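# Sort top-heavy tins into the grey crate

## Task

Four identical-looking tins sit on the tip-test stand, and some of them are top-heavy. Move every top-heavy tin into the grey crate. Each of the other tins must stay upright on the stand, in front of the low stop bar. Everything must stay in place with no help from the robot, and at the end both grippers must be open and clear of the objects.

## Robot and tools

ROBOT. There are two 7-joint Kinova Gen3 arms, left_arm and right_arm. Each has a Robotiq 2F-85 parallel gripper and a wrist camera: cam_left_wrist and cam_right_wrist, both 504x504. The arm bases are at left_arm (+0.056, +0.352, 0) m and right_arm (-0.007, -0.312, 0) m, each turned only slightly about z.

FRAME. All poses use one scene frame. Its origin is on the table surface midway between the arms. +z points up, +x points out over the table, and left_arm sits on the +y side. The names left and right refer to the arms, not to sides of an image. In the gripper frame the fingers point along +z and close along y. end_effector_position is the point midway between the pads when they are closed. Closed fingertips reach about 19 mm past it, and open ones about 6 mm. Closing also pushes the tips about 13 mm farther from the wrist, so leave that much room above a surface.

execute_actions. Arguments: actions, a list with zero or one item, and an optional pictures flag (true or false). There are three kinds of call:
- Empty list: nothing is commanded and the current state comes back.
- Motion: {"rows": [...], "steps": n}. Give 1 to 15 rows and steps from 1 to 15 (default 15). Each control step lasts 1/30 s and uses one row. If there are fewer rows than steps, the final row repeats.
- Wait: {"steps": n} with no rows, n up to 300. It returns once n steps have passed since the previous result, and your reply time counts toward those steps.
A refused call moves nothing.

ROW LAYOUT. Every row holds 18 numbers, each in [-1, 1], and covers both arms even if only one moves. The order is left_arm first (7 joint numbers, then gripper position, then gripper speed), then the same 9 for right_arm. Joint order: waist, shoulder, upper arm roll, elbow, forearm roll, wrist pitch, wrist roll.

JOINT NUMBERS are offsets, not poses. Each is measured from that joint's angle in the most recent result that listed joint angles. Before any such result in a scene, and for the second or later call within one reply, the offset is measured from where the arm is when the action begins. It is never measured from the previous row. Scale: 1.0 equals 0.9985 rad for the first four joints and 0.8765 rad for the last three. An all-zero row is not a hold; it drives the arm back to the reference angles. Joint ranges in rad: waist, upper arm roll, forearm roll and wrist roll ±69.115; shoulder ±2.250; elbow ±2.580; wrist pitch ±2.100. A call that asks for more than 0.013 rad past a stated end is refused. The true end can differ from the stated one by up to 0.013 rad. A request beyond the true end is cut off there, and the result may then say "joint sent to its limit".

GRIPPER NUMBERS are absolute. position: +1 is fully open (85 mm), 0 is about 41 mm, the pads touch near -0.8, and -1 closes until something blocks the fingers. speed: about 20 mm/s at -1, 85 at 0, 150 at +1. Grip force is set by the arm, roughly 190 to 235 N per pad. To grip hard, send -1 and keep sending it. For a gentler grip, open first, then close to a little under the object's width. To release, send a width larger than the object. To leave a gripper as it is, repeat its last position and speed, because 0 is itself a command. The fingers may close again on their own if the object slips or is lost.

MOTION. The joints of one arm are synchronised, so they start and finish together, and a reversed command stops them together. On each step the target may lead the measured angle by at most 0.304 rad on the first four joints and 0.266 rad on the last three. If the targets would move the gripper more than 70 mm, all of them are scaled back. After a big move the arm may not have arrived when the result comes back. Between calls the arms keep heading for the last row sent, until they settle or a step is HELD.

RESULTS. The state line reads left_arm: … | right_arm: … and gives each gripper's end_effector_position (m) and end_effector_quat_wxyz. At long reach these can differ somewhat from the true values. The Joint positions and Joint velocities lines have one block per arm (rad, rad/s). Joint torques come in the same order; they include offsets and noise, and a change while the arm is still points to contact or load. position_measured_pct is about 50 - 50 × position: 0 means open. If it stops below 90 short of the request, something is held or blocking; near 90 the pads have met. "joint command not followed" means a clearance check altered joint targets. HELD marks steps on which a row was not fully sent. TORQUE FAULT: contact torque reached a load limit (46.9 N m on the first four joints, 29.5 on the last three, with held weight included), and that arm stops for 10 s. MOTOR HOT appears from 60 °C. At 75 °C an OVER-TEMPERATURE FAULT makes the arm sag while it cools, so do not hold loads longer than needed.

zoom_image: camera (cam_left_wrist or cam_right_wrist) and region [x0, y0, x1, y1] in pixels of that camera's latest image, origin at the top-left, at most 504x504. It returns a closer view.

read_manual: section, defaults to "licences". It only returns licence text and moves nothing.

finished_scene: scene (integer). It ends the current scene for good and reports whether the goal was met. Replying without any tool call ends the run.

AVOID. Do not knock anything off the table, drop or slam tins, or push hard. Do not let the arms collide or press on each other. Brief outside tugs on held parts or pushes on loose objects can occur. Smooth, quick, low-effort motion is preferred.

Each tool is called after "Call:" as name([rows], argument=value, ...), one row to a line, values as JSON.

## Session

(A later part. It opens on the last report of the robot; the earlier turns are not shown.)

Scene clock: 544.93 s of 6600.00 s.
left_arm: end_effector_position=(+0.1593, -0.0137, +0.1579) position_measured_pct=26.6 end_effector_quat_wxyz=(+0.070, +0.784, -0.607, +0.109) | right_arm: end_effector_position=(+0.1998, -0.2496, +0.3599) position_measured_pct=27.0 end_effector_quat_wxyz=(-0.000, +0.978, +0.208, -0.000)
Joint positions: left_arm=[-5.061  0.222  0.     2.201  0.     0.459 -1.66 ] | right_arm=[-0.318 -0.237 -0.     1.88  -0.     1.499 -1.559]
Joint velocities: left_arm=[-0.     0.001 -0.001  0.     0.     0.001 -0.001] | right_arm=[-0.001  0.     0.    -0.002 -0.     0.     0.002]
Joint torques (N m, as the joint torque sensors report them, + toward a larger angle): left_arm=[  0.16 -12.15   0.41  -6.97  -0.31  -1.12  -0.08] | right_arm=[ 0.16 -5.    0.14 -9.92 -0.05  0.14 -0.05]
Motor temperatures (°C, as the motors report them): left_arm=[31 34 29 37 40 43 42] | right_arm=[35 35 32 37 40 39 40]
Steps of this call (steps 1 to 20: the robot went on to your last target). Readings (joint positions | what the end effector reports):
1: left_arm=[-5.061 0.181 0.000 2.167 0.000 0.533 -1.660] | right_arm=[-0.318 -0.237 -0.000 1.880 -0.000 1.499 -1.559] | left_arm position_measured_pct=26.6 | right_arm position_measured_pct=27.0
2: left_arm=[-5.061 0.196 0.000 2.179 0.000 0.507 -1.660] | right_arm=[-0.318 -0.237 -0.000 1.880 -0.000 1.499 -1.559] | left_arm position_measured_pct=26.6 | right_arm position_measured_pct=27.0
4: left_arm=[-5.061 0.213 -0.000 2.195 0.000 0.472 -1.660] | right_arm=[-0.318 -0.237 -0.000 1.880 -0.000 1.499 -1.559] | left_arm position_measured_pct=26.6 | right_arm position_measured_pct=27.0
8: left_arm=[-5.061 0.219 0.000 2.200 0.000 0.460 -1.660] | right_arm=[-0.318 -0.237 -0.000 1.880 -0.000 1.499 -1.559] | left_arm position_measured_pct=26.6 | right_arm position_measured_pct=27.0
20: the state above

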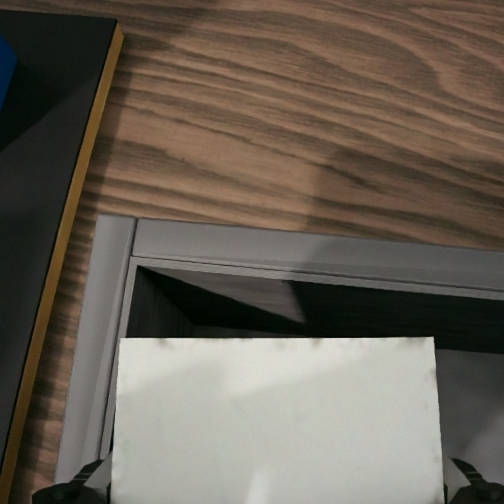

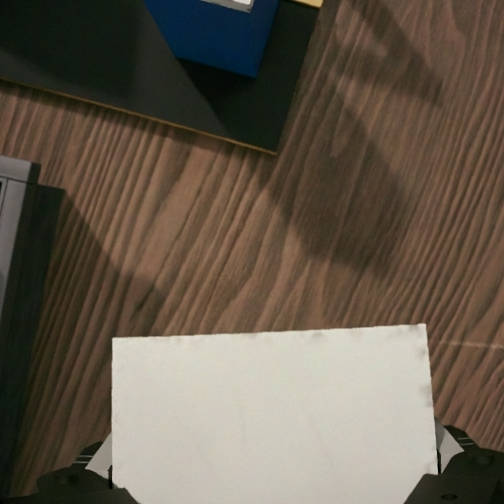

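Call:
execute_actions(actions=[])

Scene clock: 555.17 s of 6600.00 s.
left_arm: end_effector_position=(+0.1593, -0.0137, +0.1578) position_measured_pct=26.6 end_effector_quat_wxyz=(+0.070, +0.784, -0.607, +0.109) | right_arm: end_effector_position=(+0.1998, -0.2496, +0.3599) position_measured_pct=27.0 end_effector_quat_wxyz=(-0.000, +0.978, +0.208, -0.000)
Joint positions: left_arm=[-5.061  0.222  0.     2.201  0.     0.459 -1.66 ] | right_arm=[-0.318 -0.237 -0.     1.88  -0.     1.499 -1.559]
Joint velocities: left_arm=[-0.001  0.     0.001 -0.001 -0.    -0.     0.001] | right_arm=[ 0.    -0.     0.    -0.002 -0.    -0.    -0.   ]
Joint torques (N m, as the joint torque sensors report them, + toward a larger angle): left_arm=[  0.12 -12.54   0.45  -6.72   0.04  -1.09  -0.35] | right_arm=[  0.14  -4.8   -0.11 -10.01   0.02   0.17  -0.12]
Motor temperatures (°C, as the motors report them): left_arm=[31 34 29 37 40 43 42] | right_arm=[35 35 32 37 40 39 40]
Steps of this call (steps 1 to 15: the robot went on to your last target; steps 16 to 90: nothing new was sent; then 7.23 s passed at rest). Readings (joint positions | what the end effector reports):
1: left_arm=[-5.061 0.222 0.000 2.201 0.000 0.459 -1.660] | right_arm=[-0.318 -0.237 -0.000 1.880 -0.000 1.499 -1.559] | left_arm position_measured_pct=26.6 | right_arm position_measured_pct=27.0
2: left_arm=[-5.061 0.222 0.000 2.201 0.000 0.459 -1.660] | right_arm=[-0.318 -0.237 -0.000 1.880 -0.000 1.499 -1.559] | left_arm position_measured_pct=26.6 | right_arm position_measured_pct=27.0
4: left_arm=[-5.061 0.222 0.000 2.201 0.000 0.459 -1.660] | right_arm=[-0.318 -0.237 -0.000 1.880 -0.000 1.499 -1.559] | left_arm position_measured_pct=26.6 | right_arm position_measured_pct=27.0
8: left_arm=[-5.061 0.222 0.000 2.201 0.000 0.459 -1.660] | right_arm=[-0.318 -0.237 -0.000 1.880 -0.000 1.499 -1.559] | left_arm position_measured_pct=26.6 | right_arm position_measured_pct=27.0
90: the state above
All arms were judged still, so your last target was given up. Only a new action makes them travel on or press farther. Fingers that are still opening or closing keep moving.

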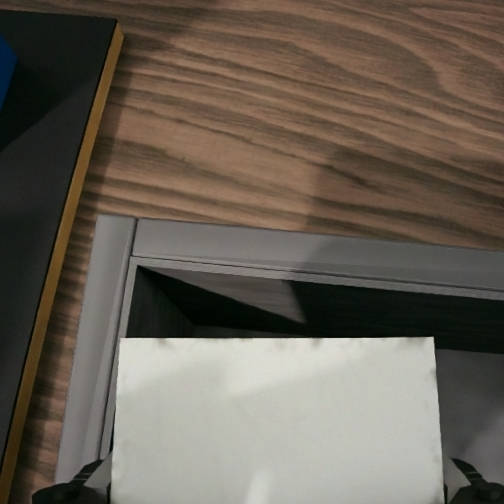

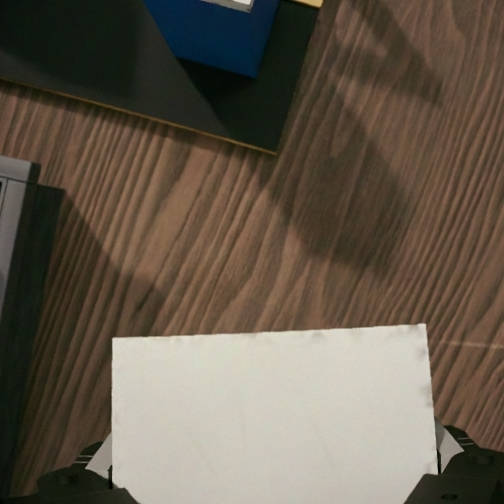

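Call:
execute_actions([
  {"rows": [[0,0.002,0,0.0017,0,-0.0043,0,-1,-0.3,0,0,0,0,0,0,0,-1,-0.3],[0,0.004,0,0.0034,0,-0.0087,0,-1,-0.3,0,0,0,0,0,0,0,-1,-0.3],[0,0.006,0,0.005,0,-0.013,0,-1,-0.3,0,0,0,0,0,0,0,-1,-0.3],[0,0.008,0,0.0068,0,-0.0174,0,-1,-0.3,0,0,0,0,0,0,0,-1,-0.3],[0,0.0105,0,0.0085,0,-0.0217,0,-1,-0.3,0,0,0,0,0,0,0,-1,-0.3]], "steps": 12},
], pictures=false)

Scene clock: 558.90 s of 6600.00 s.
left_arm: end_effector_position=(+0.1592, -0.0136, +0.1531) position_measured_pct=26.6 end_effector_quat_wxyz=(+0.070, +0.784, -0.607, +0.109) | right_arm: end_effector_position=(+0.1998, -0.2496, +0.3599) position_measured_pct=27.0 end_effector_quat_wxyz=(-0.000, +0.978, +0.208, -0.000)
Joint positions: left_arm=[-5.061  0.232  0.     2.209  0.     0.44  -1.66 ] | right_arm=[-0.318 -0.237 -0.     1.88  -0.     1.499 -1.559]
Joint velocities: left_arm=[-0.001  0.003  0.001  0.001 -0.001 -0.001  0.   ] | right_arm=[-0.     0.001  0.    -0.001 -0.    -0.002 -0.001]
Joint torques (N m, as the joint torque sensors report them, + toward a larger angle): left_arm=[  0.14 -12.22   0.88  -7.     0.14  -1.07  -0.19] | right_arm=[  0.12  -4.6   -0.17 -10.08  -0.11   0.02  -0.31]
Motor temperatures (°C, as the motors report them): left_arm=[31 34 29 37 40 43 42] | right_arm=[35 35 32 37 40 39 40]
Steps of this call (steps 1 to 90: nothing new was sent; then 0.33 s passed at rest; steps 91 to 102: all 12 steps of this action). Readings (joint positions | what the end effector reports):
91: left_arm=[-5.061 0.222 0.000 2.201 0.000 0.459 -1.660] | right_arm=[-0.318 -0.237 -0.000 1.880 -0.000 1.499 -1.559] | left_arm position_measured_pct=26.6 | right_arm position_measured_pct=27.0
92: left_arm=[-5.061 0.224 0.000 2.202 0.000 0.457 -1.660] | right_arm=[-0.318 -0.237 -0.000 1.880 -0.000 1.499 -1.559] | left_arm position_measured_pct=26.6 | right_arm position_measured_pct=27.0
94: left_arm=[-5.061 0.227 0.000 2.204 0.000 0.451 -1.660] | right_arm=[-0.318 -0.237 -0.000 1.880 -0.000 1.499 -1.559] | left_arm position_measured_pct=26.6 | right_arm position_measured_pct=27.0
98: left_arm=[-5.061 0.232 0.000 2.209 0.000 0.441 -1.660] | right_arm=[-0.318 -0.237 -0.000 1.880 -0.000 1.499 -1.559] | left_arm position_measured_pct=26.6 | right_arm position_measured_pct=27.0
102: the state above

Call:
execute_actions([
  {"rows": [[0,0.002,0,0.0017,0,-0.0043,0,-1,-0.3,0,0,0,0,0,0,0,-1,-0.3],[0,0.004,0,0.0034,0,-0.0087,0,-1,-0.3,0,0,0,0,0,0,0,-1,-0.3],[0,0.006,0,0.005,0,-0.013,0,-1,-0.3,0,0,0,0,0,0,0,-1,-0.3],[0,0.0083,0,0.0068,0,-0.0174,0,-1,-0.3,0,0,0,0,0,0,0,-1,-0.3]], "steps": 10},
], pictures=false)

Scene clock: 560.83 s of 6600.00 s.
left_arm: end_effector_position=(+0.1591, -0.0134, +0.1494) position_measured_pct=26.6 end_effector_quat_wxyz=(+0.070, +0.784, -0.607, +0.109) | right_arm: end_effector_position=(+0.1998, -0.2496, +0.3599) position_measured_pct=27.0 end_effector_quat_wxyz=(-0.000, +0.978, +0.208, -0.000)
Joint positions: left_arm=[-5.061  0.24   0.     2.216  0.     0.425 -1.66 ] | right_arm=[-0.318 -0.237 -0.     1.88  -0.     1.499 -1.559]
Joint velocities: left_arm=[-0.001  0.003 -0.001  0.001  0.    -0.001 -0.001] | right_arm=[ 0.    -0.     0.    -0.001  0.     0.     0.001]
Joint torques (N m, as the joint torque sensors report them, + toward a larger angle): left_arm=[  0.02 -12.89   0.69  -7.23  -0.01  -1.27   0.01] | right_arm=[ 0.27 -4.89 -0.16 -9.93  0.05  0.38 -0.14]
Motor temperatures (°C, as the motors report them): left_arm=[31 34 29 37 40 43 42] | right_arm=[35 35 32 37 40 39 40]
Steps of this call (steps 1 to 15: the robot went on to your last target; steps 16 to 48: nothing new was sent; steps 49 to 58: all 10 steps of this action). Readings (joint positions | what the end effector reports):
49: left_arm=[-5.061 0.233 0.000 2.209 0.000 0.440 -1.660] | right_arm=[-0.318 -0.237 -0.000 1.880 -0.000 1.499 -1.559] | left_arm position_measured_pct=26.6 | right_arm position_measured_pct=27.0
50: left_arm=[-5.061 0.234 0.000 2.210 0.000 0.438 -1.660] | right_arm=[-0.318 -0.237 -0.000 1.880 -0.000 1.499 -1.559] | left_arm position_measured_pct=26.6 | right_arm position_measured_pct=27.0
52: left_arm=[-5.061 0.237 0.000 2.213 0.000 0.432 -1.660] | right_arm=[-0.318 -0.237 -0.000 1.880 -0.000 1.499 -1.559] | left_arm position_measured_pct=26.6 | right_arm position_measured_pct=27.0
56: left_arm=[-5.061 0.240 0.000 2.216 0.000 0.425 -1.660] | right_arm=[-0.318 -0.237 -0.000 1.880 -0.000 1.499 -1.559] | left_arm position_measured_pct=26.6 | right_arm position_measured_pct=27.0
58: the state above

Call:
execute_actions([
  {"rows": [[0,0.002,0,0.0017,0,-0.0043,0,-1,-0.3,0,0,0,0,0,0,0,-1,-0.3],[0,0.004,0,0.0034,0,-0.0087,0,-1,-0.3,0,0,0,0,0,0,0,-1,-0.3],[0,0.0063,0,0.005,0,-0.013,0,-1,-0.3,0,0,0,0,0,0,0,-1,-0.3]], "steps": 10},
], pictures=false)

Scene clock: 563.63 s of 6600.00 s.
left_arm: end_effector_position=(+0.1594, -0.0142, +0.1478) position_measured_pct=26.6 end_effector_quat_wxyz=(+0.071, +0.784, -0.607, +0.111) | right_arm: end_effector_position=(+0.1998, -0.2496, +0.3599) position_measured_pct=27.0 end_effector_quat_wxyz=(-0.000, +0.978, +0.208, -0.000)
Joint positions: left_arm=[-5.061  0.244  0.     2.22   0.     0.414 -1.66 ] | right_arm=[-0.318 -0.237 -0.     1.88  -0.     1.499 -1.559]
Joint velocities: left_arm=[ 0.001 -0.    -0.001  0.001  0.    -0.001 -0.001] | right_arm=[ 0.    -0.     0.     0.002  0.     0.001 -0.   ]
Joint torques (N m, as the joint torque sensors report them, + toward a larger angle): left_arm=[ 0.15 -9.08 -0.01 -4.64  0.   -1.15 -0.28] | right_arm=[ 0.18 -4.69  0.24 -9.88 -0.01  0.15 -0.21]
Motor temperatures (°C, as the motors report them): left_arm=[31 34 29 37 40 43 42] | right_arm=[35 35 32 37 40 39 40]
Steps of this call (steps 1 to 15: the robot went on to your last target; steps 16 to 74: nothing new was sent; steps 75 to 84: all 10 steps of this action). Readings (joint positions | what the end effector reports):
75: left_arm=[-5.061 0.241 0.000 2.216 0.000 0.424 -1.660] | right_arm=[-0.318 -0.237 -0.000 1.880 -0.000 1.499 -1.559] | left_arm position_measured_pct=26.6 | right_arm position_measured_pct=27.0
76: left_arm=[-5.061 0.242 0.000 2.217 0.000 0.423 -1.660] | right_arm=[-0.318 -0.237 -0.000 1.880 -0.000 1.499 -1.559] | left_arm position_measured_pct=26.6 | right_arm position_measured_pct=27.0
78: left_arm=[-5.061 0.244 0.000 2.219 0.000 0.417 -1.660] | right_arm=[-0.318 -0.237 -0.000 1.880 -0.000 1.499 -1.559] | left_arm position_measured_pct=26.6 | right_arm position_measured_pct=27.0
82: left_arm=[-5.061 0.244 0.000 2.219 0.000 0.414 -1.660] | right_arm=[-0.318 -0.237 -0.000 1.880 -0.000 1.499 -1.559] | left_arm position_measured_pct=26.6 | right_arm position_measured_pct=27.0
84: the state above

Call:
execute_actions([
  {"rows": [[0,-0.001,0,0,0,0,0,-1,-0.3,0,0,0,0,0,0,0,-1,-0.3],[0,-0.002,0,-0.001,0,0.002,0,-1,-0.3,0,0,0,0,0,0,0,-1,-0.3],[0,-0.002,0,-0.001,0,0.002,0,1,-0.6,0,0,0,0,0,0,0,-1,-0.3]], "steps": 15},
])

Scene clock: 566.87 s of 6600.00 s.
left_arm: end_effector_position=(+0.1595, -0.0144, +0.1487) position_measured_pct=10.3 end_effector_quat_wxyz=(+0.072, +0.784, -0.607, +0.111) | right_arm: end_effector_position=(+0.1998, -0.2496, +0.3599) position_measured_pct=27.0 end_effector_quat_wxyz=(-0.000, +0.978, +0.208, -0.000)
Joint positions: left_arm=[-5.061  0.242  0.     2.219  0.     0.416 -1.66 ] | right_arm=[-0.318 -0.237 -0.     1.88  -0.     1.499 -1.559]
Joint velocities: left_arm=[-0.001  0.     0.001 -0.    -0.001  0.    -0.   ] | right_arm=[ 0.    -0.    -0.    -0.001  0.    -0.     0.002]
Joint torques (N m, as the joint torque sensors report them, + toward a larger angle): left_arm=[  0.33 -11.16   0.28  -5.71  -0.17  -1.11  -0.18] | right_arm=[  0.26  -4.89  -0.05 -10.38  -0.11   0.02  -0.06]
Motor temperatures (°C, as the motors report them): left_arm=[31 34 29 37 40 43 42] | right_arm=[35 35 32 37 40 39 40]
Steps of this call (steps 1 to 15: the robot went on to your last target; steps 16 to 82: nothing new was sent; steps 83 to 97: all 15 steps of this action). Readings (joint positions | what the end effector reports):
83: left_arm=[-5.061 0.243 0.000 2.220 0.000 0.414 -1.660] | right_arm=[-0.318 -0.237 -0.000 1.880 -0.000 1.499 -1.559] | left_arm position_measured_pct=26.6 | right_arm position_measured_pct=27.0
84: left_arm=[-5.061 0.242 0.000 2.220 0.000 0.414 -1.660] | right_arm=[-0.318 -0.237 -0.000 1.880 -0.000 1.499 -1.559] | left_arm position_measured_pct=26.6 | right_arm position_measured_pct=27.0
86: left_arm=[-5.061 0.242 0.000 2.220 0.000 0.416 -1.660] | right_arm=[-0.318 -0.237 -0.000 1.880 -0.000 1.499 -1.559] | left_arm position_measured_pct=26.6 | right_arm position_measured_pct=27.0
90: left_arm=[-5.061 0.241 0.000 2.218 0.000 0.415 -1.660] | right_arm=[-0.318 -0.237 -0.000 1.880 -0.000 1.499 -1.559] | left_arm position_measured_pct=21.4 | right_arm position_measured_pct=27.0
97: the state above

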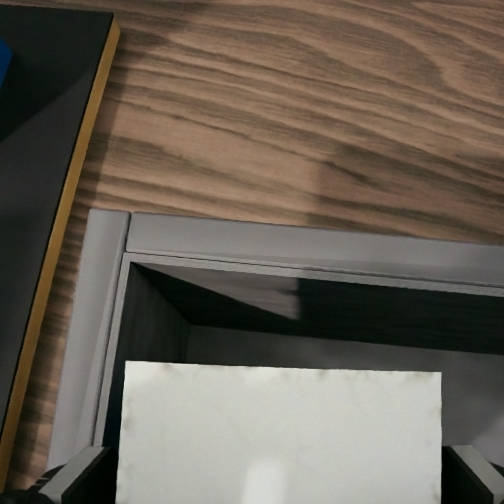

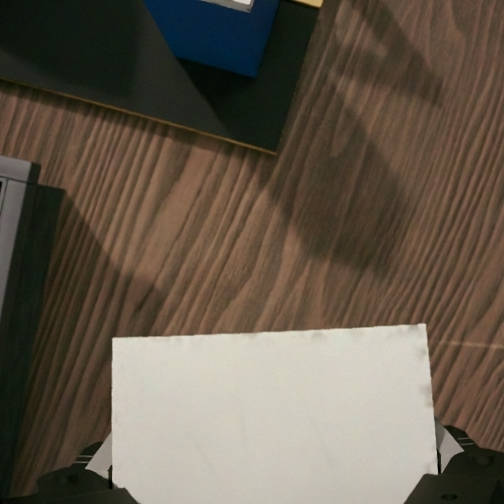

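Call:
execute_actions([
  {"rows": [[0,-0.015,0,-0.012,0,0.032,0,1,-0.6,0,0,0,0,0,0,0,-1,-0.3],[0,-0.03,0,-0.025,0,0.065,0,1,-0.6,0,0,0,0,0,0,0,-1,-0.3],[0,-0.048,0,-0.04,0,0.104,0,1,-0.6,0,0,0,0,0,0,0,-1,-0.3],[0,-0.067,0,-0.056,0,0.145,0,1,-0.6,0,0,0,0,0,0,0,-1,-0.3],[0,-0.09,0,-0.08,0,0.2,0,1,-0.6,0,0,0,0,0,0,0,-1,-0.3],[0,-0.112,0,-0.105,0,0.255,0,1,-0.6,0,0,0,0,0,0,0,-1,-0.3],[0,-0.134,0,-0.13,0,0.305,0,1,-0.6,0,0,0,0,0,0,0,-1,-0.3],[0,-0.152,0,-0.153,0,0.352,0,1,-0.6,0,0,0,0,0,0,0,-1,-0.3],[0,-0.1685,0,-0.175,0,0.397,0,1,-0.6,0,0,0,0,0,0,0,-1,-0.3],[0,-0.185,0,-0.205,0,0.45,0,1,-0.6,0,0,0,0,0,0,0,-1,-0.3],[0,-0.2,0,-0.235,0,0.5,0,1,-0.6,0,0,0,0,0,0,0,-1,-0.3],[0,-0.212,0,-0.262,0,0.545,0,1,-0.6,0,0,0,0,0,0,0,-1,-0.3],[0,-0.222,0,-0.285,0,0.582,0,1,-0.6,0,0,0,0,0,0,0,-1,-0.3],[0,-0.23,0,-0.303,0,0.612,0,1,-0.6,0,0,0,0,0,0,0,-1,-0.3],[0,-0.235,0,-0.3165,0,0.6335,0,1,-0.6,0,0,0,0,0,0,0,-1,-0.3]], "steps": 15},
])

Scene clock: 640.97 s of 6600.00 s.
left_arm: end_effector_position=(+0.1599, -0.0157, +0.2649) position_measured_pct=0.0 end_effector_quat_wxyz=(+0.070, +0.784, -0.607, +0.109) | right_arm: end_effector_position=(+0.1998, -0.2496, +0.3599) position_measured_pct=27.0 end_effector_quat_wxyz=(-0.000, +0.978, +0.208, -0.000)
Joint positions: left_arm=[-5.061  0.047  0.     1.983  0.     0.851 -1.66 ] | right_arm=[-0.318 -0.237 -0.     1.88  -0.     1.499 -1.559]
Joint velocities: left_arm=[-0.    -0.356 -0.    -0.707  0.     1.062 -0.001] | right_arm=[-0.    -0.001 -0.    -0.001  0.     0.001 -0.001]
Joint torques (N m, as the joint torque sensors report them, + toward a larger angle): left_arm=[ 0.39 -9.52  0.59 -7.89 -0.12 -0.88 -0.21] | right_arm=[ -0.04  -5.08  -0.18 -10.04   0.23   0.3   -0.1 ]
Motor temperatures (°C, as the motors report them): left_arm=[31 34 29 37 40 43 42] | right_arm=[35 34 32 37 40 39 40]
Steps of this call (steps 1 to 15: the robot went on to your last target; steps 16 to 90: nothing new was sent; then 70.60 s passed at rest; steps 91 to 105: all 15 steps of this action). Readings (joint positions | what the end effector reports):
91: left_arm=[-5.061 0.241 0.000 2.218 0.000 0.417 -1.660] | right_arm=[-0.318 -0.237 -0.000 1.880 -0.000 1.499 -1.559] | left_arm position_measured_pct=0.0 | right_arm position_measured_pct=27.0
92: left_arm=[-5.061 0.235 0.000 2.215 0.000 0.426 -1.660] | right_arm=[-0.318 -0.237 -0.000 1.880 -0.000 1.499 -1.559] | left_arm position_measured_pct=0.0 | right_arm position_measured_pct=27.0
94: left_arm=[-5.061 0.214 0.000 2.199 0.000 0.462 -1.660] | right_arm=[-0.318 -0.237 -0.000 1.880 -0.000 1.499 -1.559] | left_arm position_measured_pct=0.0 | right_arm position_measured_pct=27.0
98: left_arm=[-5.061 0.153 0.000 2.140 0.000 0.584 -1.660] | right_arm=[-0.318 -0.237 -0.000 1.880 -0.000 1.499 -1.559] | left_arm position_measured_pct=0.0 | right_arm position_measured_pct=27.0
105: the state above

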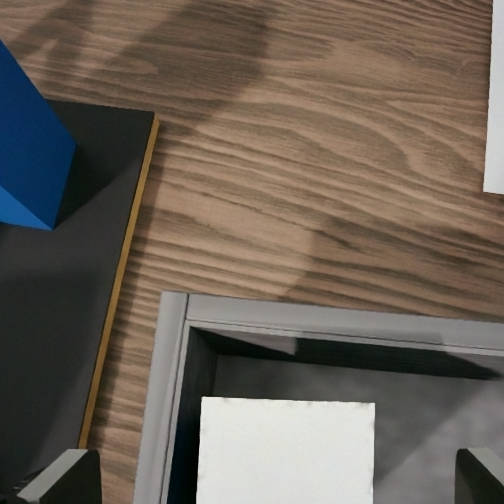

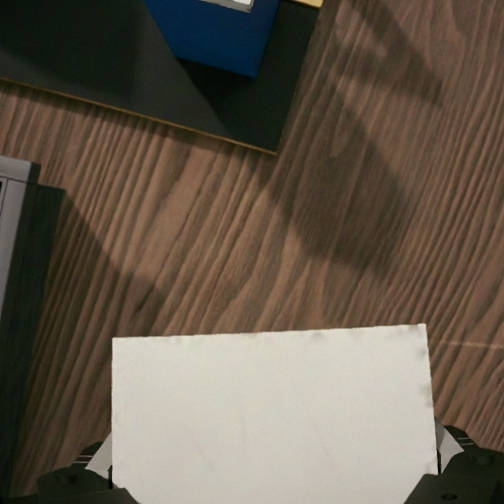

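Call:
execute_actions([
  {"rows": [[-0.2,-0.02,0,-0.15,0,0.25,0.4,1,0,0,0,0,0,0,0,0,-1,-0.3],[-0.479,0.1666,0,-0.3533,0,0.51,1,1,0,0,0,0,0,0,0,0,-1,-0.3],[-0.479,0.1666,0,-0.3533,0,0.51,1,1,0,0,0,0,0,0,0,0,-1,-0.3],[-0.479,0.1666,0,-0.3533,0,0.51,1,1,0,0,0,0,0,0,0,0,-1,-0.3],[-0.479,0.1666,0,-0.3533,0,0.51,1,1,0,0,0,0,0,0,0,0,-1,-0.3],[-0.479,0.1666,0,-0.3533,0,0.51,1,1,0,0,0,0,0,0,0,0,-1,-0.3],[-0.479,0.1666,0,-0.3533,0,0.51,1,1,0,0,0,0,0,0,0,0,-1,-0.3],[-0.479,0.1666,0,-0.3533,0,0.51,1,1,0,0,0,0,0,0,0,0,-1,-0.3],[-0.479,0.1666,0,-0.3533,0,0.51,1,1,0,-0.857,-0.0556,0,0.0805,0,-0.236,0.032,-1,-0.3]], "steps": 15},
], pictures=false)

Scene clock: 648.47 s of 6600.00 s.
left_arm: end_effector_position=(+0.2909, +0.0388, +0.3008) position_measured_pct=0.0 end_effector_quat_wxyz=(+0.016, +0.957, -0.287, +0.025) | right_arm: end_effector_position=(+0.1999, -0.2199, +0.3557) position_measured_pct=27.0 end_effector_quat_wxyz=(-0.008, +0.962, +0.272, +0.032)
Joint positions: left_arm=[-5.426  0.17  -0.     1.685  0.     1.228 -1.29 ] | right_arm=[-0.441 -0.262  0.001  1.912  0.001  1.425 -1.549]
Joint velocities: left_arm=[-0.705  0.278 -0.023 -0.373 -0.01   0.475  1.211] | right_arm=[-1.086 -0.169  0.001  0.258  0.001 -0.673  0.094]
Joint torques (N m, as the joint torque sensors report them, + toward a larger angle): left_arm=[  1.84 -13.73   1.44  -7.76  -0.18  -0.26   0.  ] | right_arm=[ -0.33  -4.5   -1.08 -10.38  -0.2   -0.21   0.28]
Motor temperatures (°C, as the motors report them): left_arm=[31 34 29 37 40 43 42] | right_arm=[35 34 32 37 40 39 40]
From where the robot then was, a joint's target lay farther than a number of 1.0 reaches, so one or more steps of this call were cut to that.
Steps of this call (steps 1 to 30: the robot went on to your last target; steps 31 to 100: nothing new was sent; then 3.67 s passed at rest; steps 101 to 115: all 15 steps of this action). Readings (joint positions | what the end effector reports):
101: left_arm=[-5.062 0.007 0.000 1.902 0.001 0.971 -1.659] | right_arm=[-0.318 -0.237 -0.000 1.880 -0.000 1.499 -1.559] | left_arm position_measured_pct=0.0 | right_arm position_measured_pct=27.0
102: left_arm=[-5.069 0.008 0.001 1.901 0.001 0.974 -1.653] | right_arm=[-0.318 -0.237 -0.000 1.880 -0.000 1.499 -1.559] | left_arm position_measured_pct=0.0 | right_arm position_measured_pct=27.0
104: left_arm=[-5.098 0.017 0.002 1.887 0.001 0.989 -1.623] | right_arm=[-0.318 -0.237 -0.000 1.880 -0.000 1.499 -1.559] | left_arm position_measured_pct=0.0 | right_arm position_measured_pct=27.0
108: left_arm=[-5.212 0.078 0.002 1.805 0.001 1.077 -1.519] | right_arm=[-0.318 -0.237 -0.000 1.880 -0.000 1.499 -1.559] | left_arm position_measured_pct=0.0 | right_arm position_measured_pct=27.0
115: the state above

Call:
execute_actions([
  {"rows": [[-0.1135,0.0435,0,-0.0549,0,0.0799,0.6424,1,0,-1,-0.0544,0,0.083,0,-0.2533,0.034,-1,-0.3]], "steps": 15},
], pictures=false)

Scene clock: 651.57 s of 6600.00 s.
left_arm: end_effector_position=(+0.3253, +0.0669, +0.3002) position_measured_pct=0.0 end_effector_quat_wxyz=(+0.000, +0.999, +0.047, +0.000) | right_arm: end_effector_position=(+0.0316, -0.0517, +0.3499) position_measured_pct=27.0 end_effector_quat_wxyz=(-0.086, +0.701, +0.701, +0.096)
Joint positions: left_arm=[-5.54   0.213 -0.     1.63   0.     1.298 -0.727] | right_arm=[-1.43  -0.315 -0.     1.994  0.     1.203 -1.519]
Joint velocities: left_arm=[ 0.    -0.     0.     0.     0.     0.     0.001] | right_arm=[-0.068 -0.006  0.014  0.006  0.013 -0.005  0.   ]
Joint torques (N m, as the joint torque sensors report them, + toward a larger angle): left_arm=[ -0.04 -13.26   0.34  -8.36  -0.3   -0.47  -0.24] | right_arm=[  0.62  -4.49  -0.1  -11.53  -0.05  -0.43  -0.14]
Motor temperatures (°C, as the motors report them): left_arm=[31 34 29 37 40 43 42] | right_arm=[35 34 32 37 40 39 40]
Steps of this call (steps 1 to 45: the robot went on to your last target; steps 46 to 78: nothing new was sent; steps 79 to 93: all 15 steps of this action). Readings (joint positions | what the end effector reports):
79: left_arm=[-5.539 0.214 0.000 1.630 0.000 1.298 -0.782] | right_arm=[-1.175 -0.293 -0.000 1.961 0.000 1.292 -1.530] | left_arm position_measured_pct=0.0 | right_arm position_measured_pct=27.0
80: left_arm=[-5.539 0.214 0.000 1.630 0.000 1.298 -0.774] | right_arm=[-1.182 -0.294 0.000 1.961 0.000 1.291 -1.530] | left_arm position_measured_pct=0.0 | right_arm position_measured_pct=27.0
82: left_arm=[-5.540 0.213 -0.000 1.630 0.000 1.298 -0.742] | right_arm=[-1.212 -0.296 0.001 1.965 0.001 1.282 -1.529] | left_arm position_measured_pct=0.0 | right_arm position_measured_pct=27.0
86: left_arm=[-5.540 0.213 -0.000 1.630 0.000 1.298 -0.727] | right_arm=[-1.331 -0.307 0.001 1.980 0.001 1.243 -1.524] | left_arm position_measured_pct=0.0 | right_arm position_measured_pct=27.0
93: the state above

Call:
execute_actions([
  {"rows": [[-0.0453,0.1914,0,0.2281,0,-0.4772,-0.0523,1,0,-0.1106,0.0248,0,0.148,0,-0.1974,0,-1,-0.3]], "steps": 15},
], pictures=false)

Call:
execute_actions([
  {"steps": 20},
])

Scene clock: 656.20 s of 6600.00 s.
left_arm: end_effector_position=(+0.3491, +0.0693, +0.1631) position_measured_pct=0.0 end_effector_quat_wxyz=(-0.001, +0.999, +0.046, -0.000) | right_arm: end_effector_position=(+0.0033, -0.0494, +0.3000) position_measured_pct=27.0 end_effector_quat_wxyz=(-0.092, +0.662, +0.738, +0.092)
Joint positions: left_arm=[-5.583  0.399 -0.001  1.854 -0.     0.891 -0.772] | right_arm=[-1.538 -0.291 -0.     2.142  0.     1.03  -1.519]
Joint velocities: left_arm=[-0.02   0.089 -0.002  0.129 -0.001 -0.351 -0.026] | right_arm=[-0.018  0.004 -0.     0.002 -0.    -0.     0.   ]
Joint torques (N m, as the joint torque sensors report them, + toward a larger angle): left_arm=[  0.53 -18.16   0.78  -8.07   0.09  -0.28  -0.09] | right_arm=[ -0.17  -4.46  -0.13 -10.51   0.1   -0.86   0.13]
Motor temperatures (°C, as the motors report them): left_arm=[31 34 29 37 40 43 42] | right_arm=[35 34 32 37 40 39 40]
Steps of this call (steps 1 to 15: the robot went on to your last target; steps 16 to 90: nothing new was sent; then 1.13 s passed at rest; steps 91 to 105: all 15 steps of this action). Readings (joint positions | what the end effector reports):
91: left_arm=[-5.540 0.214 -0.000 1.630 0.000 1.298 -0.727] | right_arm=[-1.441 -0.316 0.001 1.995 0.001 1.203 -1.519] | left_arm position_measured_pct=0.0 | right_arm position_measured_pct=27.0
92: left_arm=[-5.541 0.219 -0.000 1.634 0.000 1.292 -0.728] | right_arm=[-1.445 -0.315 0.001 2.000 0.001 1.197 -1.519] | left_arm position_measured_pct=0.0 | right_arm position_measured_pct=27.0
94: left_arm=[-5.547 0.242 0.000 1.659 0.000 1.263 -0.733] | right_arm=[-1.466 -0.311 0.001 2.025 0.001 1.167 -1.519] | left_arm position_measured_pct=0.0 | right_arm position_measured_pct=27.0
98: left_arm=[-5.565 0.320 -0.000 1.753 0.000 1.131 -0.752] | right_arm=[-1.522 -0.295 -0.000 2.115 -0.000 1.062 -1.519] | left_arm position_measured_pct=0.0 | right_arm position_measured_pct=27.0
105: the state above

Scene clock: 656.87 s of 6600.00 s.
left_arm: end_effector_position=(+0.3499, +0.0692, +0.1599) position_measured_pct=0.0 end_effector_quat_wxyz=(-0.000, +0.999, +0.046, -0.000) | right_arm: end_effector_position=(+0.0027, -0.0494, +0.2999) position_measured_pct=27.0 end_effector_quat_wxyz=(-0.092, +0.661, +0.739, +0.091)
Joint positions: left_arm=[-5.585  0.404 -0.     1.858  0.     0.88  -0.773] | right_arm=[-1.54  -0.291 -0.     2.142  0.     1.03  -1.519]
Joint velocities: left_arm=[-0.001  0.    -0.    -0.    -0.     0.002 -0.001] | right_arm=[ 0.001  0.    -0.    -0.     0.    -0.001 -0.001]
Joint torques (N m, as the joint torque sensors report them, + toward a larger angle): left_arm=[  0.7  -15.17   0.63  -6.4   -0.02  -0.21  -0.23] | right_arm=[ 0.03 -4.46 -0.33 -9.99  0.03 -0.8   0.04]
Motor temperatures (°C, as the motors report them): left_arm=[31 34 29 37 40 43 42] | right_arm=[35 34 32 37 40 39 40]
Steps of this call (steps 1 to 20: the robot went on to your last target). Readings (joint positions | what the end effector reports):
1: left_arm=[-5.584 0.401 -0.001 1.856 -0.000 0.883 -0.772] | right_arm=[-1.539 -0.291 -0.000 2.142 0.000 1.030 -1.519] | left_arm position_measured_pct=0.0 | right_arm position_measured_pct=27.0
2: left_arm=[-5.584 0.401 -0.001 1.857 0.000 0.881 -0.772] | right_arm=[-1.539 -0.291 -0.000 2.142 0.000 1.030 -1.519] | left_arm position_measured_pct=0.0 | right_arm position_measured_pct=27.0
4: left_arm=[-5.584 0.403 -0.000 1.857 0.000 0.880 -0.773] | right_arm=[-1.539 -0.291 -0.000 2.142 0.000 1.030 -1.519] | left_arm position_measured_pct=0.0 | right_arm position_measured_pct=27.0
8: left_arm=[-5.585 0.404 -0.000 1.858 0.000 0.880 -0.773] | right_arm=[-1.540 -0.291 -0.000 2.142 0.000 1.030 -1.519] | left_arm position_measured_pct=0.0 | right_arm position_measured_pct=27.0
20: the state above

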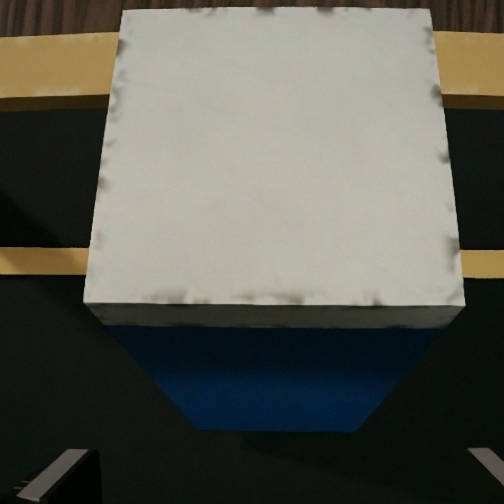

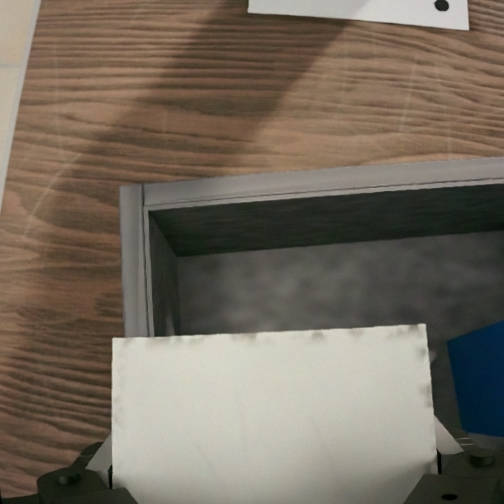

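Call:
zoom_image(camera="cam_right_wrist", region=[100,150,352,402])

Region (100, 150, 352, 402) of cam_right_wrist's 504x504 image, scaled by 2.000.

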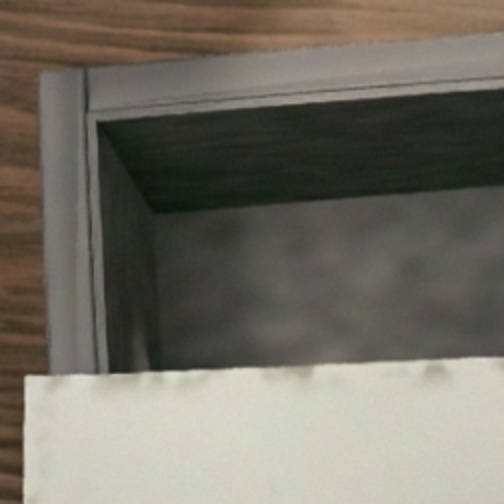

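Call:
execute_actions([
  {"rows": [[-0.03,0.026,0,-0.045,0,0.021,-0.034,1,0,-0.037,0.055,0,-0.0348,0,-0.0224,-0.024,-1,-0.3],[-0.06,0.051,0,-0.089,0,0.043,-0.068,1,0,-0.037,0.055,0,-0.0348,0,-0.0224,-0.024,-1,-0.3],[-0.085,0.072,0,-0.126,0,0.06,-0.097,1,0,-0.037,0.055,0,-0.0348,0,-0.0224,-0.024,-1,-0.3],[-0.1104,0.094,0,-0.1633,0,0.0785,-0.1254,1,0,-0.037,0.055,0,-0.0348,0,-0.0224,-0.024,-1,-0.3]], "steps": 15},
], pictures=false)

Call:
execute_actions([
  {"steps": 12},
])

Scene clock: 735.10 s of 6600.00 s.
left_arm: end_effector_position=(+0.4195, +0.0750, +0.1608) position_measured_pct=0.0 end_effector_quat_wxyz=(+0.001, +0.999, +0.046, +0.001) | right_arm: end_effector_position=(-0.0088, -0.0290, +0.3000) position_measured_pct=27.0 end_effector_quat_wxyz=(-0.094, +0.656, +0.744, +0.089)
Joint positions: left_arm=[-5.693  0.496 -0.     1.695  0.     0.949 -0.882] | right_arm=[-1.577 -0.236 -0.     2.107  0.     1.011 -1.54 ]
Joint velocities: left_arm=[-0.016  0.019  0.004 -0.002  0.     0.002  0.   ] | right_arm=[-0.004  0.005  0.     0.001  0.    -0.    -0.001]
Joint torques (N m, as the joint torque sensors report them, + toward a larger angle): left_arm=[  0.27 -17.22   0.46  -7.89  -0.01  -0.13  -0.37] | right_arm=[  0.33  -5.13  -0.42 -10.54  -0.04  -0.65  -0.09]
Motor temperatures (°C, as the motors report them): left_arm=[31 35 29 36 40 43 42] | right_arm=[35 34 32 37 40 39 40]
Steps of this call (steps 1 to 15: the robot went on to your last target; steps 16 to 90: nothing new was sent; then 74.73 s passed at rest; steps 91 to 105: all 15 steps of this action). Readings (joint positions | what the end effector reports):
91: left_arm=[-5.586 0.405 -0.000 1.857 0.000 0.880 -0.773] | right_arm=[-1.541 -0.289 0.000 2.142 0.000 1.030 -1.519] | left_arm position_measured_pct=0.0 | right_arm position_measured_pct=27.0
92: left_arm=[-5.590 0.409 0.001 1.852 0.000 0.883 -0.776] | right_arm=[-1.546 -0.283 0.000 2.139 0.001 1.029 -1.521] | left_arm position_measured_pct=0.0 | right_arm position_measured_pct=27.0
94: left_arm=[-5.609 0.426 0.001 1.827 0.001 0.894 -0.793] | right_arm=[-1.564 -0.256 0.001 2.124 0.001 1.021 -1.530] | left_arm position_measured_pct=0.0 | right_arm position_measured_pct=27.0
98: left_arm=[-5.670 0.478 -0.001 1.733 -0.000 0.932 -0.856] | right_arm=[-1.574 -0.239 -0.000 2.108 0.000 1.010 -1.540] | left_arm position_measured_pct=0.0 | right_arm position_measured_pct=27.0
105: the state above

Scene clock: 735.50 s of 6600.00 s.
left_arm: end_effector_position=(+0.4198, +0.0758, +0.1600) position_measured_pct=0.0 end_effector_quat_wxyz=(-0.000, +0.999, +0.047, +0.000) | right_arm: end_effector_position=(-0.0089, -0.0290, +0.2998) position_measured_pct=27.0 end_effector_quat_wxyz=(-0.094, +0.656, +0.744, +0.088)
Joint positions: left_arm=[-5.695  0.498 -0.     1.694  0.     0.949 -0.882] | right_arm=[-1.577 -0.236 -0.     2.107  0.     1.011 -1.54 ]
Joint velocities: left_arm=[ 0.     0.001 -0.    -0.001  0.    -0.002  0.001] | right_arm=[-0.002  0.001  0.    -0.001  0.    -0.    -0.001]
Joint torques (N m, as the joint torque sensors report them, + toward a larger angle): left_arm=[  0.5  -16.6    0.4   -6.86  -0.4   -0.21  -0.3 ] | right_arm=[  0.55  -5.59  -0.79 -10.62  -0.06  -0.71  -0.3 ]
Motor temperatures (°C, as the motors report them): left_arm=[31 35 29 36 40 43 42] | right_arm=[35 34 32 37 40 39 40]
Steps of this call (steps 1 to 12: the robot went on to your last target). Readings (joint positions | what the end effector reports):
1: left_arm=[-5.694 0.497 -0.000 1.695 0.000 0.949 -0.882] | right_arm=[-1.577 -0.236 -0.000 2.107 0.000 1.011 -1.540] | left_arm position_measured_pct=0.0 | right_arm position_measured_pct=27.0
2: left_arm=[-5.694 0.497 -0.000 1.695 0.000 0.949 -0.882] | right_arm=[-1.577 -0.236 -0.000 2.107 0.000 1.011 -1.540] | left_arm position_measured_pct=0.0 | right_arm position_measured_pct=27.0
4: left_arm=[-5.695 0.498 -0.000 1.695 0.000 0.949 -0.882] | right_arm=[-1.577 -0.236 -0.000 2.107 0.000 1.011 -1.540] | left_arm position_measured_pct=0.0 | right_arm position_measured_pct=27.0
8: left_arm=[-5.695 0.498 -0.000 1.694 0.000 0.949 -0.882] | right_arm=[-1.577 -0.236 -0.000 2.107 0.000 1.011 -1.540] | left_arm position_measured_pct=0.0 | right_arm position_measured_pct=27.0
12: the state above

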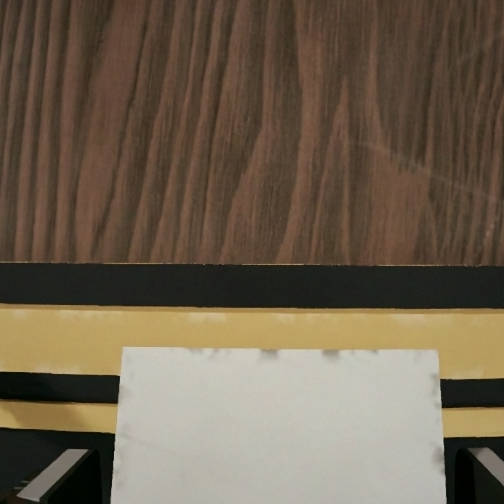

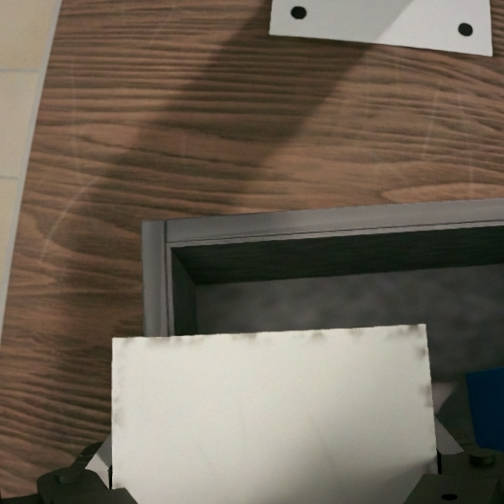

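Call:
execute_actions([
  {"rows": [[0,0,0,0,0,0,0,-1,-0.3,0,0,0,0,0,0,0,-1,-0.3]], "steps": 15},
], pictures=false)

Call:
zoom_image(camera="cam_right_wrist", region=[120,190,330,400])

Scene clock: 737.53 s of 6600.00 s.
left_arm: end_effector_position=(+0.4197, +0.0757, +0.1606) position_measured_pct=26.2 end_effector_quat_wxyz=(+0.000, +0.999, +0.046, +0.000) | right_arm: end_effector_position=(-0.0089, -0.0290, +0.2998) position_measured_pct=27.0 end_effector_quat_wxyz=(-0.094, +0.656, +0.744, +0.088)
Joint positions: left_arm=[-5.695  0.497 -0.     1.694  0.     0.95  -0.883] | right_arm=[-1.577 -0.236 -0.     2.107  0.     1.011 -1.54 ]
Joint velocities: left_arm=[-0.    -0.007  0.001  0.002  0.001  0.005 -0.001] | right_arm=[ 0.001 -0.    -0.    -0.002 -0.    -0.    -0.002]
Joint torques (N m, as the joint torque sensors report them, + toward a larger angle): left_arm=[  0.22 -15.17   0.24  -7.22  -0.11  -1.09  -0.45] | right_arm=[  0.23  -5.16  -0.16 -10.2   -0.02  -0.92  -0.32]
Motor temperatures (°C, as the motors report them): left_arm=[31 35 29 36 40 43 42] | right_arm=[35 34 32 37 40 39 40]
Steps of this call (steps 1 to 15: the robot went on to your last target; steps 16 to 46: nothing new was sent; steps 47 to 61: all 15 steps of this action). Readings (joint positions | what the end effector reports):
47: left_arm=[-5.695 0.498 -0.000 1.694 0.000 0.949 -0.882] | right_arm=[-1.577 -0.236 -0.000 2.107 0.000 1.011 -1.540] | left_arm position_measured_pct=0.0 | right_arm position_measured_pct=27.0
48: left_arm=[-5.695 0.498 -0.000 1.694 0.000 0.949 -0.882] | right_arm=[-1.577 -0.236 -0.000 2.107 0.000 1.011 -1.540] | left_arm position_measured_pct=0.4 | right_arm position_measured_pct=27.0
50: left_arm=[-5.695 0.498 -0.000 1.694 0.000 0.949 -0.882] | right_arm=[-1.577 -0.236 -0.000 2.107 0.000 1.011 -1.540] | left_arm position_measured_pct=3.2 | right_arm position_measured_pct=27.0
54: left_arm=[-5.695 0.498 -0.000 1.694 0.000 0.949 -0.882] | right_arm=[-1.577 -0.236 -0.000 2.107 0.000 1.011 -1.540] | left_arm position_measured_pct=11.9 | right_arm position_measured_pct=27.0
61: the state above

Region (120, 190, 330, 400) of cam_right_wrist's 504x504 image, scaled by 2.400.

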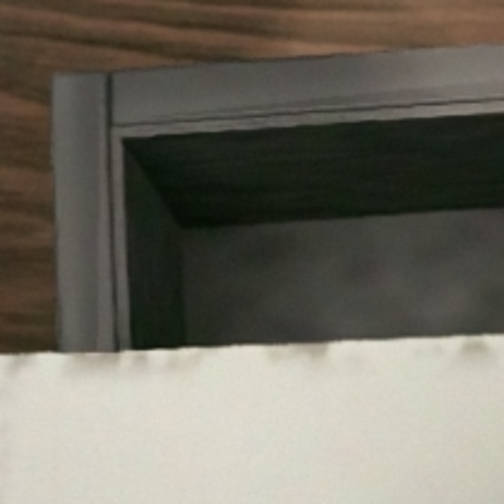

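Call:
execute_actions([
  {"rows": [[0,-0.008,0,-0.01,0,0.02,0,-1,-0.3,0,0.008,0,0.02,0,-0.03,0,-1,-0.3],[0,-0.016,0,-0.02,0,0.04,0,-1,-0.3,0,0.017,0,0.04,0,-0.063,0,-1,-0.3],[0,-0.025,0,-0.032,0,0.065,0,-1,-0.3,0,0.026,0,0.062,0,-0.098,0,-1,-0.3],[0,-0.034,0,-0.044,0,0.09,0,-1,-0.3,0,0.036,0,0.085,0,-0.135,0,-1,-0.3],[0,-0.043,0,-0.056,0,0.113,0,-1,-0.3,0,0.046,0,0.107,0,-0.172,0,-1,-0.3],[0,-0.052,0,-0.067,0,0.136,0,-1,-0.3,0,0.057,0,0.13,0,-0.21,0,-1,-0.3],[0,-0.0617,0,-0.0794,0,0.1614,0,-1,-0.3,0,0.0705,0,0.1597,0,-0.2628,0,-1,-0.3]], "steps": 15},
], pictures=false)

Scene clock: 745.03 s of 6600.00 s.
left_arm: end_effector_position=(+0.4195, +0.0759, +0.2097) position_measured_pct=26.6 end_effector_quat_wxyz=(-0.000, +0.999, +0.046, -0.000) | right_arm: end_effector_position=(-0.0089, -0.0289, +0.2404) position_measured_pct=27.0 end_effector_quat_wxyz=(-0.095, +0.655, +0.744, +0.089)
Joint positions: left_arm=[-5.695  0.436 -0.     1.615  0.     1.091 -0.883] | right_arm=[-1.577 -0.167  0.     2.267  0.     0.781 -1.54 ]
Joint velocities: left_arm=[ 0.    -0.007  0.    -0.    -0.     0.006  0.   ] | right_arm=[-0.001  0.014 -0.     0.006 -0.    -0.015  0.001]
Joint torques (N m, as the joint torque sensors report them, + toward a larger angle): left_arm=[  0.01 -18.     0.61  -8.92   0.11  -0.07  -0.36] | right_arm=[-0.04 -5.78 -0.16 -9.4  -0.04 -0.6   0.04]
Motor temperatures (°C, as the motors report them): left_arm=[31 35 29 36 40 43 42] | right_arm=[35 34 32 37 40 39 40]
Steps of this call (steps 1 to 15: the robot went on to your last target; steps 16 to 90: nothing new was sent; then 4.00 s passed at rest; steps 91 to 105: all 15 steps of this action). Readings (joint positions | what the end effector reports):
91: left_arm=[-5.695 0.496 -0.000 1.694 0.000 0.951 -0.883] | right_arm=[-1.577 -0.235 -0.000 2.108 0.000 1.010 -1.540] | left_arm position_measured_pct=26.6 | right_arm position_measured_pct=27.0
92: left_arm=[-5.695 0.493 -0.000 1.691 0.000 0.957 -0.883] | right_arm=[-1.577 -0.233 -0.000 2.112 0.000 1.004 -1.540] | left_arm position_measured_pct=26.6 | right_arm position_measured_pct=27.0
94: left_arm=[-5.695 0.482 -0.000 1.677 0.000 0.982 -0.883] | right_arm=[-1.577 -0.222 -0.000 2.135 0.000 0.972 -1.540] | left_arm position_measured_pct=26.6 | right_arm position_measured_pct=27.0
98: left_arm=[-5.695 0.451 -0.000 1.636 0.000 1.054 -0.883] | right_arm=[-1.577 -0.191 -0.000 2.207 0.000 0.869 -1.540] | left_arm position_measured_pct=26.6 | right_arm position_measured_pct=27.0
105: the state above

Call:
execute_actions([
  {"rows": [[0.02,-0.03,0,0.002,0,0.03,0.022,-1,-0.3,0,0.015,0,0.02,0,-0.04,0,-1,-0.3],[0.045,-0.063,0,0.004,0,0.066,0.05,-1,-0.3,0,0.031,0,0.042,0,-0.082,0,-1,-0.3],[0.068,-0.097,0,0.007,0,0.103,0.078,-1,-0.3,0,0.048,0,0.063,0,-0.126,0,-1,-0.3],[0.09,-0.13,0,0.009,0,0.138,0.104,-1,-0.3,0,0.066,0,0.084,0,-0.17,0,-1,-0.3],[0.112,-0.16,0,0.011,0,0.17,0.128,-1,-0.3,0,0.085,0,0.104,0,-0.214,0,-1,-0.3],[0.135,-0.193,0,0.013,0,0.204,0.154,-1,-0.3,0,0.104,0,0.124,0,-0.258,0,-1,-0.3],[0.1559,-0.223,0,0.0153,0,0.2361,0.178,-1,-0.3,0,0.1235,0,0.1422,0,-0.302,0,-1,-0.3]], "steps": 15},
])

Scene clock: 752.10 s of 6600.00 s.
left_arm: end_effector_position=(+0.3261, +0.0673, +0.2980) position_measured_pct=26.6 end_effector_quat_wxyz=(-0.002, +0.999, +0.048, -0.002) | right_arm: end_effector_position=(-0.0090, -0.0282, +0.1811) position_measured_pct=27.0 end_effector_quat_wxyz=(-0.096, +0.655, +0.744, +0.090)
Joint positions: left_arm=[-5.544  0.219  0.001  1.629  0.001  1.298 -0.727] | right_arm=[-1.577 -0.047  0.     2.408  0.     0.517 -1.54 ]
Joint velocities: left_arm=[ 0.027 -0.029 -0.023  0.015 -0.015  0.009  0.015] | right_arm=[ 0.001  0.027 -0.     0.005  0.    -0.011 -0.002]
Joint torques (N m, as the joint torque sensors report them, + toward a larger angle): left_arm=[  0.61 -14.21  -0.08  -9.37  -0.28  -0.62  -0.42] | right_arm=[ 0.03 -6.77 -0.22 -7.8  -0.12 -0.92 -0.14]
Motor temperatures (°C, as the motors report them): left_arm=[31 35 29 37 40 43 42] | right_arm=[35 34 32 37 40 39 40]
Steps of this call (steps 1 to 15: the robot went on to your last target; steps 16 to 90: nothing new was sent; then 3.57 s passed at rest; steps 91 to 105: all 15 steps of this action). Readings (joint positions | what the end effector reports):
91: left_arm=[-5.694 0.434 -0.000 1.615 0.000 1.092 -0.882] | right_arm=[-1.577 -0.164 -0.000 2.267 0.000 0.779 -1.540] | left_arm position_measured_pct=26.6 | right_arm position_measured_pct=27.0
92: left_arm=[-5.690 0.429 -0.001 1.616 -0.001 1.096 -0.879] | right_arm=[-1.577 -0.160 0.000 2.272 0.000 0.771 -1.540] | left_arm position_measured_pct=26.6 | right_arm position_measured_pct=27.0
94: left_arm=[-5.670 0.401 -0.002 1.618 -0.001 1.118 -0.862] | right_arm=[-1.577 -0.141 0.000 2.295 0.000 0.731 -1.540] | left_arm position_measured_pct=26.6 | right_arm position_measured_pct=27.0
98: left_arm=[-5.605 0.307 -0.000 1.623 0.000 1.207 -0.795] | right_arm=[-1.577 -0.083 -0.000 2.363 0.000 0.605 -1.540] | left_arm position_measured_pct=26.6 | right_arm position_measured_pct=27.0
105: the state above

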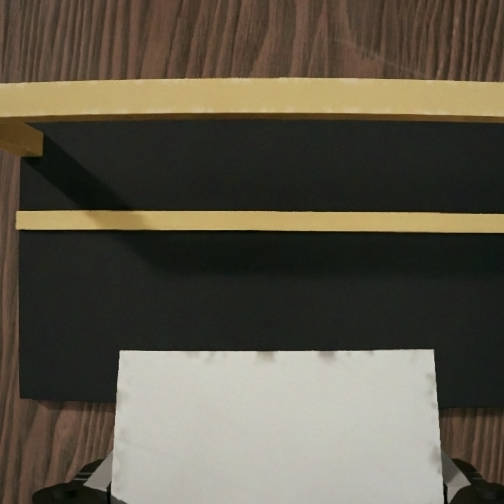

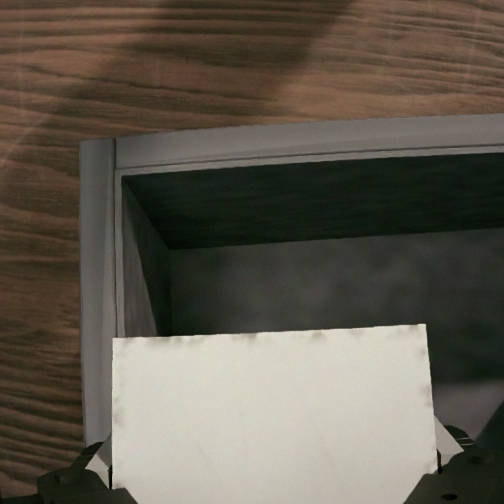

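Call:
execute_actions([
  {"rows": [[0,0,0,0,0,0,0,-1,-0.3,0,0.009,0,0.008,0,-0.019,0,-1,-0.3],[0,0,0,0,0,0,0,-1,-0.3,0,0.019,0,0.016,0,-0.039,0,-1,-0.3],[0,0,0,0,0,0,0,-1,-0.3,0,0.029,0,0.024,0,-0.059,0,-1,-0.3],[0,0,0,0,0,0,0,-1,-0.3,0,0.039,0,0.031,0,-0.078,0,-1,-0.3],[0,0,0,0,0,0,0,-1,-0.3,0,0.048,0,0.037,0,-0.096,0,-1,-0.3],[0,0,0,0,0,0,0,-1,-0.3,0,0.056,0,0.043,0,-0.111,0,-1,-0.3],[0,0,0,0,0,0,0,-1,-0.3,0,0.064,0,0.048,0,-0.1245,0,-1,-0.3]], "steps": 15},
], pictures=false)

Scene clock: 756.73 s of 6600.00 s.
left_arm: end_effector_position=(+0.3261, +0.0673, +0.2980) position_measured_pct=26.6 end_effector_quat_wxyz=(-0.002, +0.999, +0.048, -0.002) | right_arm: end_effector_position=(-0.0090, -0.0283, +0.1583) position_measured_pct=27.0 end_effector_quat_wxyz=(-0.095, +0.655, +0.744, +0.089)
Joint positions: left_arm=[-5.544  0.219  0.001  1.629  0.001  1.298 -0.727] | right_arm=[-1.577  0.016  0.     2.456  0.     0.408 -1.54 ]
Joint velocities: left_arm=[ 0.001  0.     0.001 -0.001 -0.     0.001 -0.   ] | right_arm=[-0.001  0.011  0.     0.003 -0.    -0.003 -0.001]
Joint torques (N m, as the joint torque sensors report them, + toward a larger angle): left_arm=[  0.5  -14.35   0.75  -9.14  -0.18  -0.18  -0.29] | right_arm=[ 0.09 -6.92 -0.11 -7.54  0.02 -0.87  0.18]
Motor temperatures (°C, as the motors report them): left_arm=[31 35 29 37 40 43 42] | right_arm=[35 34 32 37 40 39 40]
Steps of this call (steps 1 to 15: the robot went on to your last target; steps 16 to 90: nothing new was sent; then 1.13 s passed at rest; steps 91 to 105: all 15 steps of this action). Readings (joint positions | what the end effector reports):
91: left_arm=[-5.540 0.214 0.000 1.630 0.000 1.298 -0.727] | right_arm=[-1.577 -0.043 0.000 2.409 0.000 0.515 -1.540] | left_arm position_measured_pct=26.6 | right_arm position_measured_pct=27.0
92: left_arm=[-5.542 0.217 0.001 1.630 0.001 1.298 -0.727] | right_arm=[-1.577 -0.039 0.000 2.412 0.000 0.509 -1.540] | left_arm position_measured_pct=26.6 | right_arm position_measured_pct=27.0
94: left_arm=[-5.543 0.218 0.001 1.630 0.000 1.298 -0.727] | right_arm=[-1.577 -0.026 0.000 2.422 0.000 0.486 -1.540] | left_arm position_measured_pct=26.6 | right_arm position_measured_pct=27.0
98: left_arm=[-5.543 0.219 0.001 1.629 0.001 1.298 -0.727] | right_arm=[-1.577 0.005 0.000 2.447 0.000 0.429 -1.540] | left_arm position_measured_pct=26.6 | right_arm position_measured_pct=27.0
105: the state above

Call:
execute_actions([
  {"rows": [[0,0,0,0,0,0,0,-1,-0.3,0,0.003,0,0.002,0,-0.0056,0,-1,-0.3],[0,0,0,0,0,0,0,-1,-0.3,0,0.006,0,0.004,0,-0.0112,0,-1,-0.3],[0,0,0,0,0,0,0,-1,-0.3,0,0.009,0,0.006,0,-0.0168,0,-1,-0.3],[0,0,0,0,0,0,0,-1,-0.3,0,0.0125,0,0.008,0,-0.0224,0,-1,-0.3]], "steps": 10},
], pictures=false)

Scene clock: 759.00 s of 6600.00 s.
left_arm: end_effector_position=(+0.3261, +0.0673, +0.2980) position_measured_pct=26.6 end_effector_quat_wxyz=(-0.002, +0.999, +0.048, -0.002) | right_arm: end_effector_position=(-0.0090, -0.0283, +0.1544) position_measured_pct=27.0 end_effector_quat_wxyz=(-0.095, +0.655, +0.744, +0.089)
Joint positions: left_arm=[-5.544  0.219  0.001  1.629  0.001  1.298 -0.727] | right_arm=[-1.577  0.028  0.     2.464  0.     0.388 -1.54 ]
Joint velocities: left_arm=[ 0.002  0.     0.    -0.     0.001 -0.001  0.   ] | right_arm=[-0.001  0.003 -0.     0.002 -0.001 -0.002  0.001]
Joint torques (N m, as the joint torque sensors report them, + toward a larger angle): left_arm=[  0.12 -14.21   0.33  -8.91  -0.03  -0.28  -0.33] | right_arm=[ 0.25 -7.52 -0.14 -6.55  0.09 -0.46  0.08]
Motor temperatures (°C, as the motors report them): left_arm=[31 35 29 37 40 43 42] | right_arm=[35 34 32 37 40 39 40]
Steps of this call (steps 1 to 15: the robot went on to your last target; steps 16 to 58: nothing new was sent; steps 59 to 68: all 10 steps of this action). Readings (joint positions | what the end effector reports):
59: left_arm=[-5.544 0.219 0.001 1.629 0.001 1.298 -0.727] | right_arm=[-1.577 0.018 0.000 2.456 0.000 0.407 -1.540] | left_arm position_measured_pct=26.6 | right_arm position_measured_pct=27.0
60: left_arm=[-5.544 0.219 0.001 1.629 0.001 1.298 -0.727] | right_arm=[-1.577 0.019 0.000 2.457 0.000 0.405 -1.540] | left_arm position_measured_pct=26.6 | right_arm position_measured_pct=27.0
62: left_arm=[-5.544 0.219 0.001 1.629 0.001 1.298 -0.727] | right_arm=[-1.577 0.024 0.000 2.460 0.000 0.397 -1.540] | left_arm position_measured_pct=26.6 | right_arm position_measured_pct=27.0
66: left_arm=[-5.544 0.219 0.001 1.629 0.001 1.298 -0.727] | right_arm=[-1.577 0.028 0.000 2.464 0.000 0.389 -1.540] | left_arm position_measured_pct=26.6 | right_arm position_measured_pct=27.0
68: the state above

Call:
execute_actions([
  {"rows": [[0,0,0,0,0,0,0,-1,-0.3,0,0.003,0,0.002,0,-0.0056,0,-1,-0.3],[0,0,0,0,0,0,0,-1,-0.3,0,0.006,0,0.004,0,-0.0112,0,-1,-0.3],[0,0,0,0,0,0,0,-1,-0.3,0,0.009,0,0.006,0,-0.0168,0,-1,-0.3]], "steps": 10},
], pictures=false)

Scene clock: 761.10 s of 6600.00 s.
left_arm: end_effector_position=(+0.3261, +0.0673, +0.2980) position_measured_pct=26.6 end_effector_quat_wxyz=(-0.002, +0.999, +0.048, -0.002) | right_arm: end_effector_position=(-0.0090, -0.0283, +0.1515) position_measured_pct=27.0 end_effector_quat_wxyz=(-0.095, +0.655, +0.744, +0.089)
Joint positions: left_arm=[-5.544  0.219  0.001  1.629  0.001  1.298 -0.727] | right_arm=[-1.577  0.037  0.     2.47   0.     0.373 -1.54 ]
Joint velocities: left_arm=[ 0.     0.    -0.     0.001 -0.001  0.001  0.001] | right_arm=[ 0.     0.001 -0.     0.002 -0.    -0.001 -0.001]
Joint torques (N m, as the joint torque sensors report them, + toward a larger angle): left_arm=[  0.51 -14.48   0.46  -8.99  -0.08  -0.07  -0.31] | right_arm=[ 0.21 -7.78  0.09 -6.95  0.12 -0.85 -0.14]
Motor temperatures (°C, as the motors report them): left_arm=[31 35 29 37 40 43 42] | right_arm=[35 34 32 37 40 40 40]
Steps of this call (steps 1 to 15: the robot went on to your last target; steps 16 to 53: nothing new was sent; steps 54 to 63: all 10 steps of this action). Readings (joint positions | what the end effector reports):
54: left_arm=[-5.544 0.219 0.001 1.629 0.001 1.298 -0.727] | right_arm=[-1.577 0.029 0.000 2.464 0.000 0.387 -1.540] | left_arm position_measured_pct=26.6 | right_arm position_measured_pct=27.0
55: left_arm=[-5.544 0.219 0.001 1.629 0.001 1.298 -0.727] | right_arm=[-1.577 0.031 0.000 2.465 0.000 0.385 -1.540] | left_arm position_measured_pct=26.6 | right_arm position_measured_pct=27.0
57: left_arm=[-5.544 0.219 0.001 1.629 0.001 1.298 -0.727] | right_arm=[-1.577 0.035 0.000 2.468 0.000 0.378 -1.540] | left_arm position_measured_pct=26.6 | right_arm position_measured_pct=27.0
61: left_arm=[-5.544 0.219 0.001 1.629 0.001 1.298 -0.727] | right_arm=[-1.577 0.036 0.000 2.470 0.000 0.374 -1.540] | left_arm position_measured_pct=26.6 | right_arm position_measured_pct=27.0
63: the state above


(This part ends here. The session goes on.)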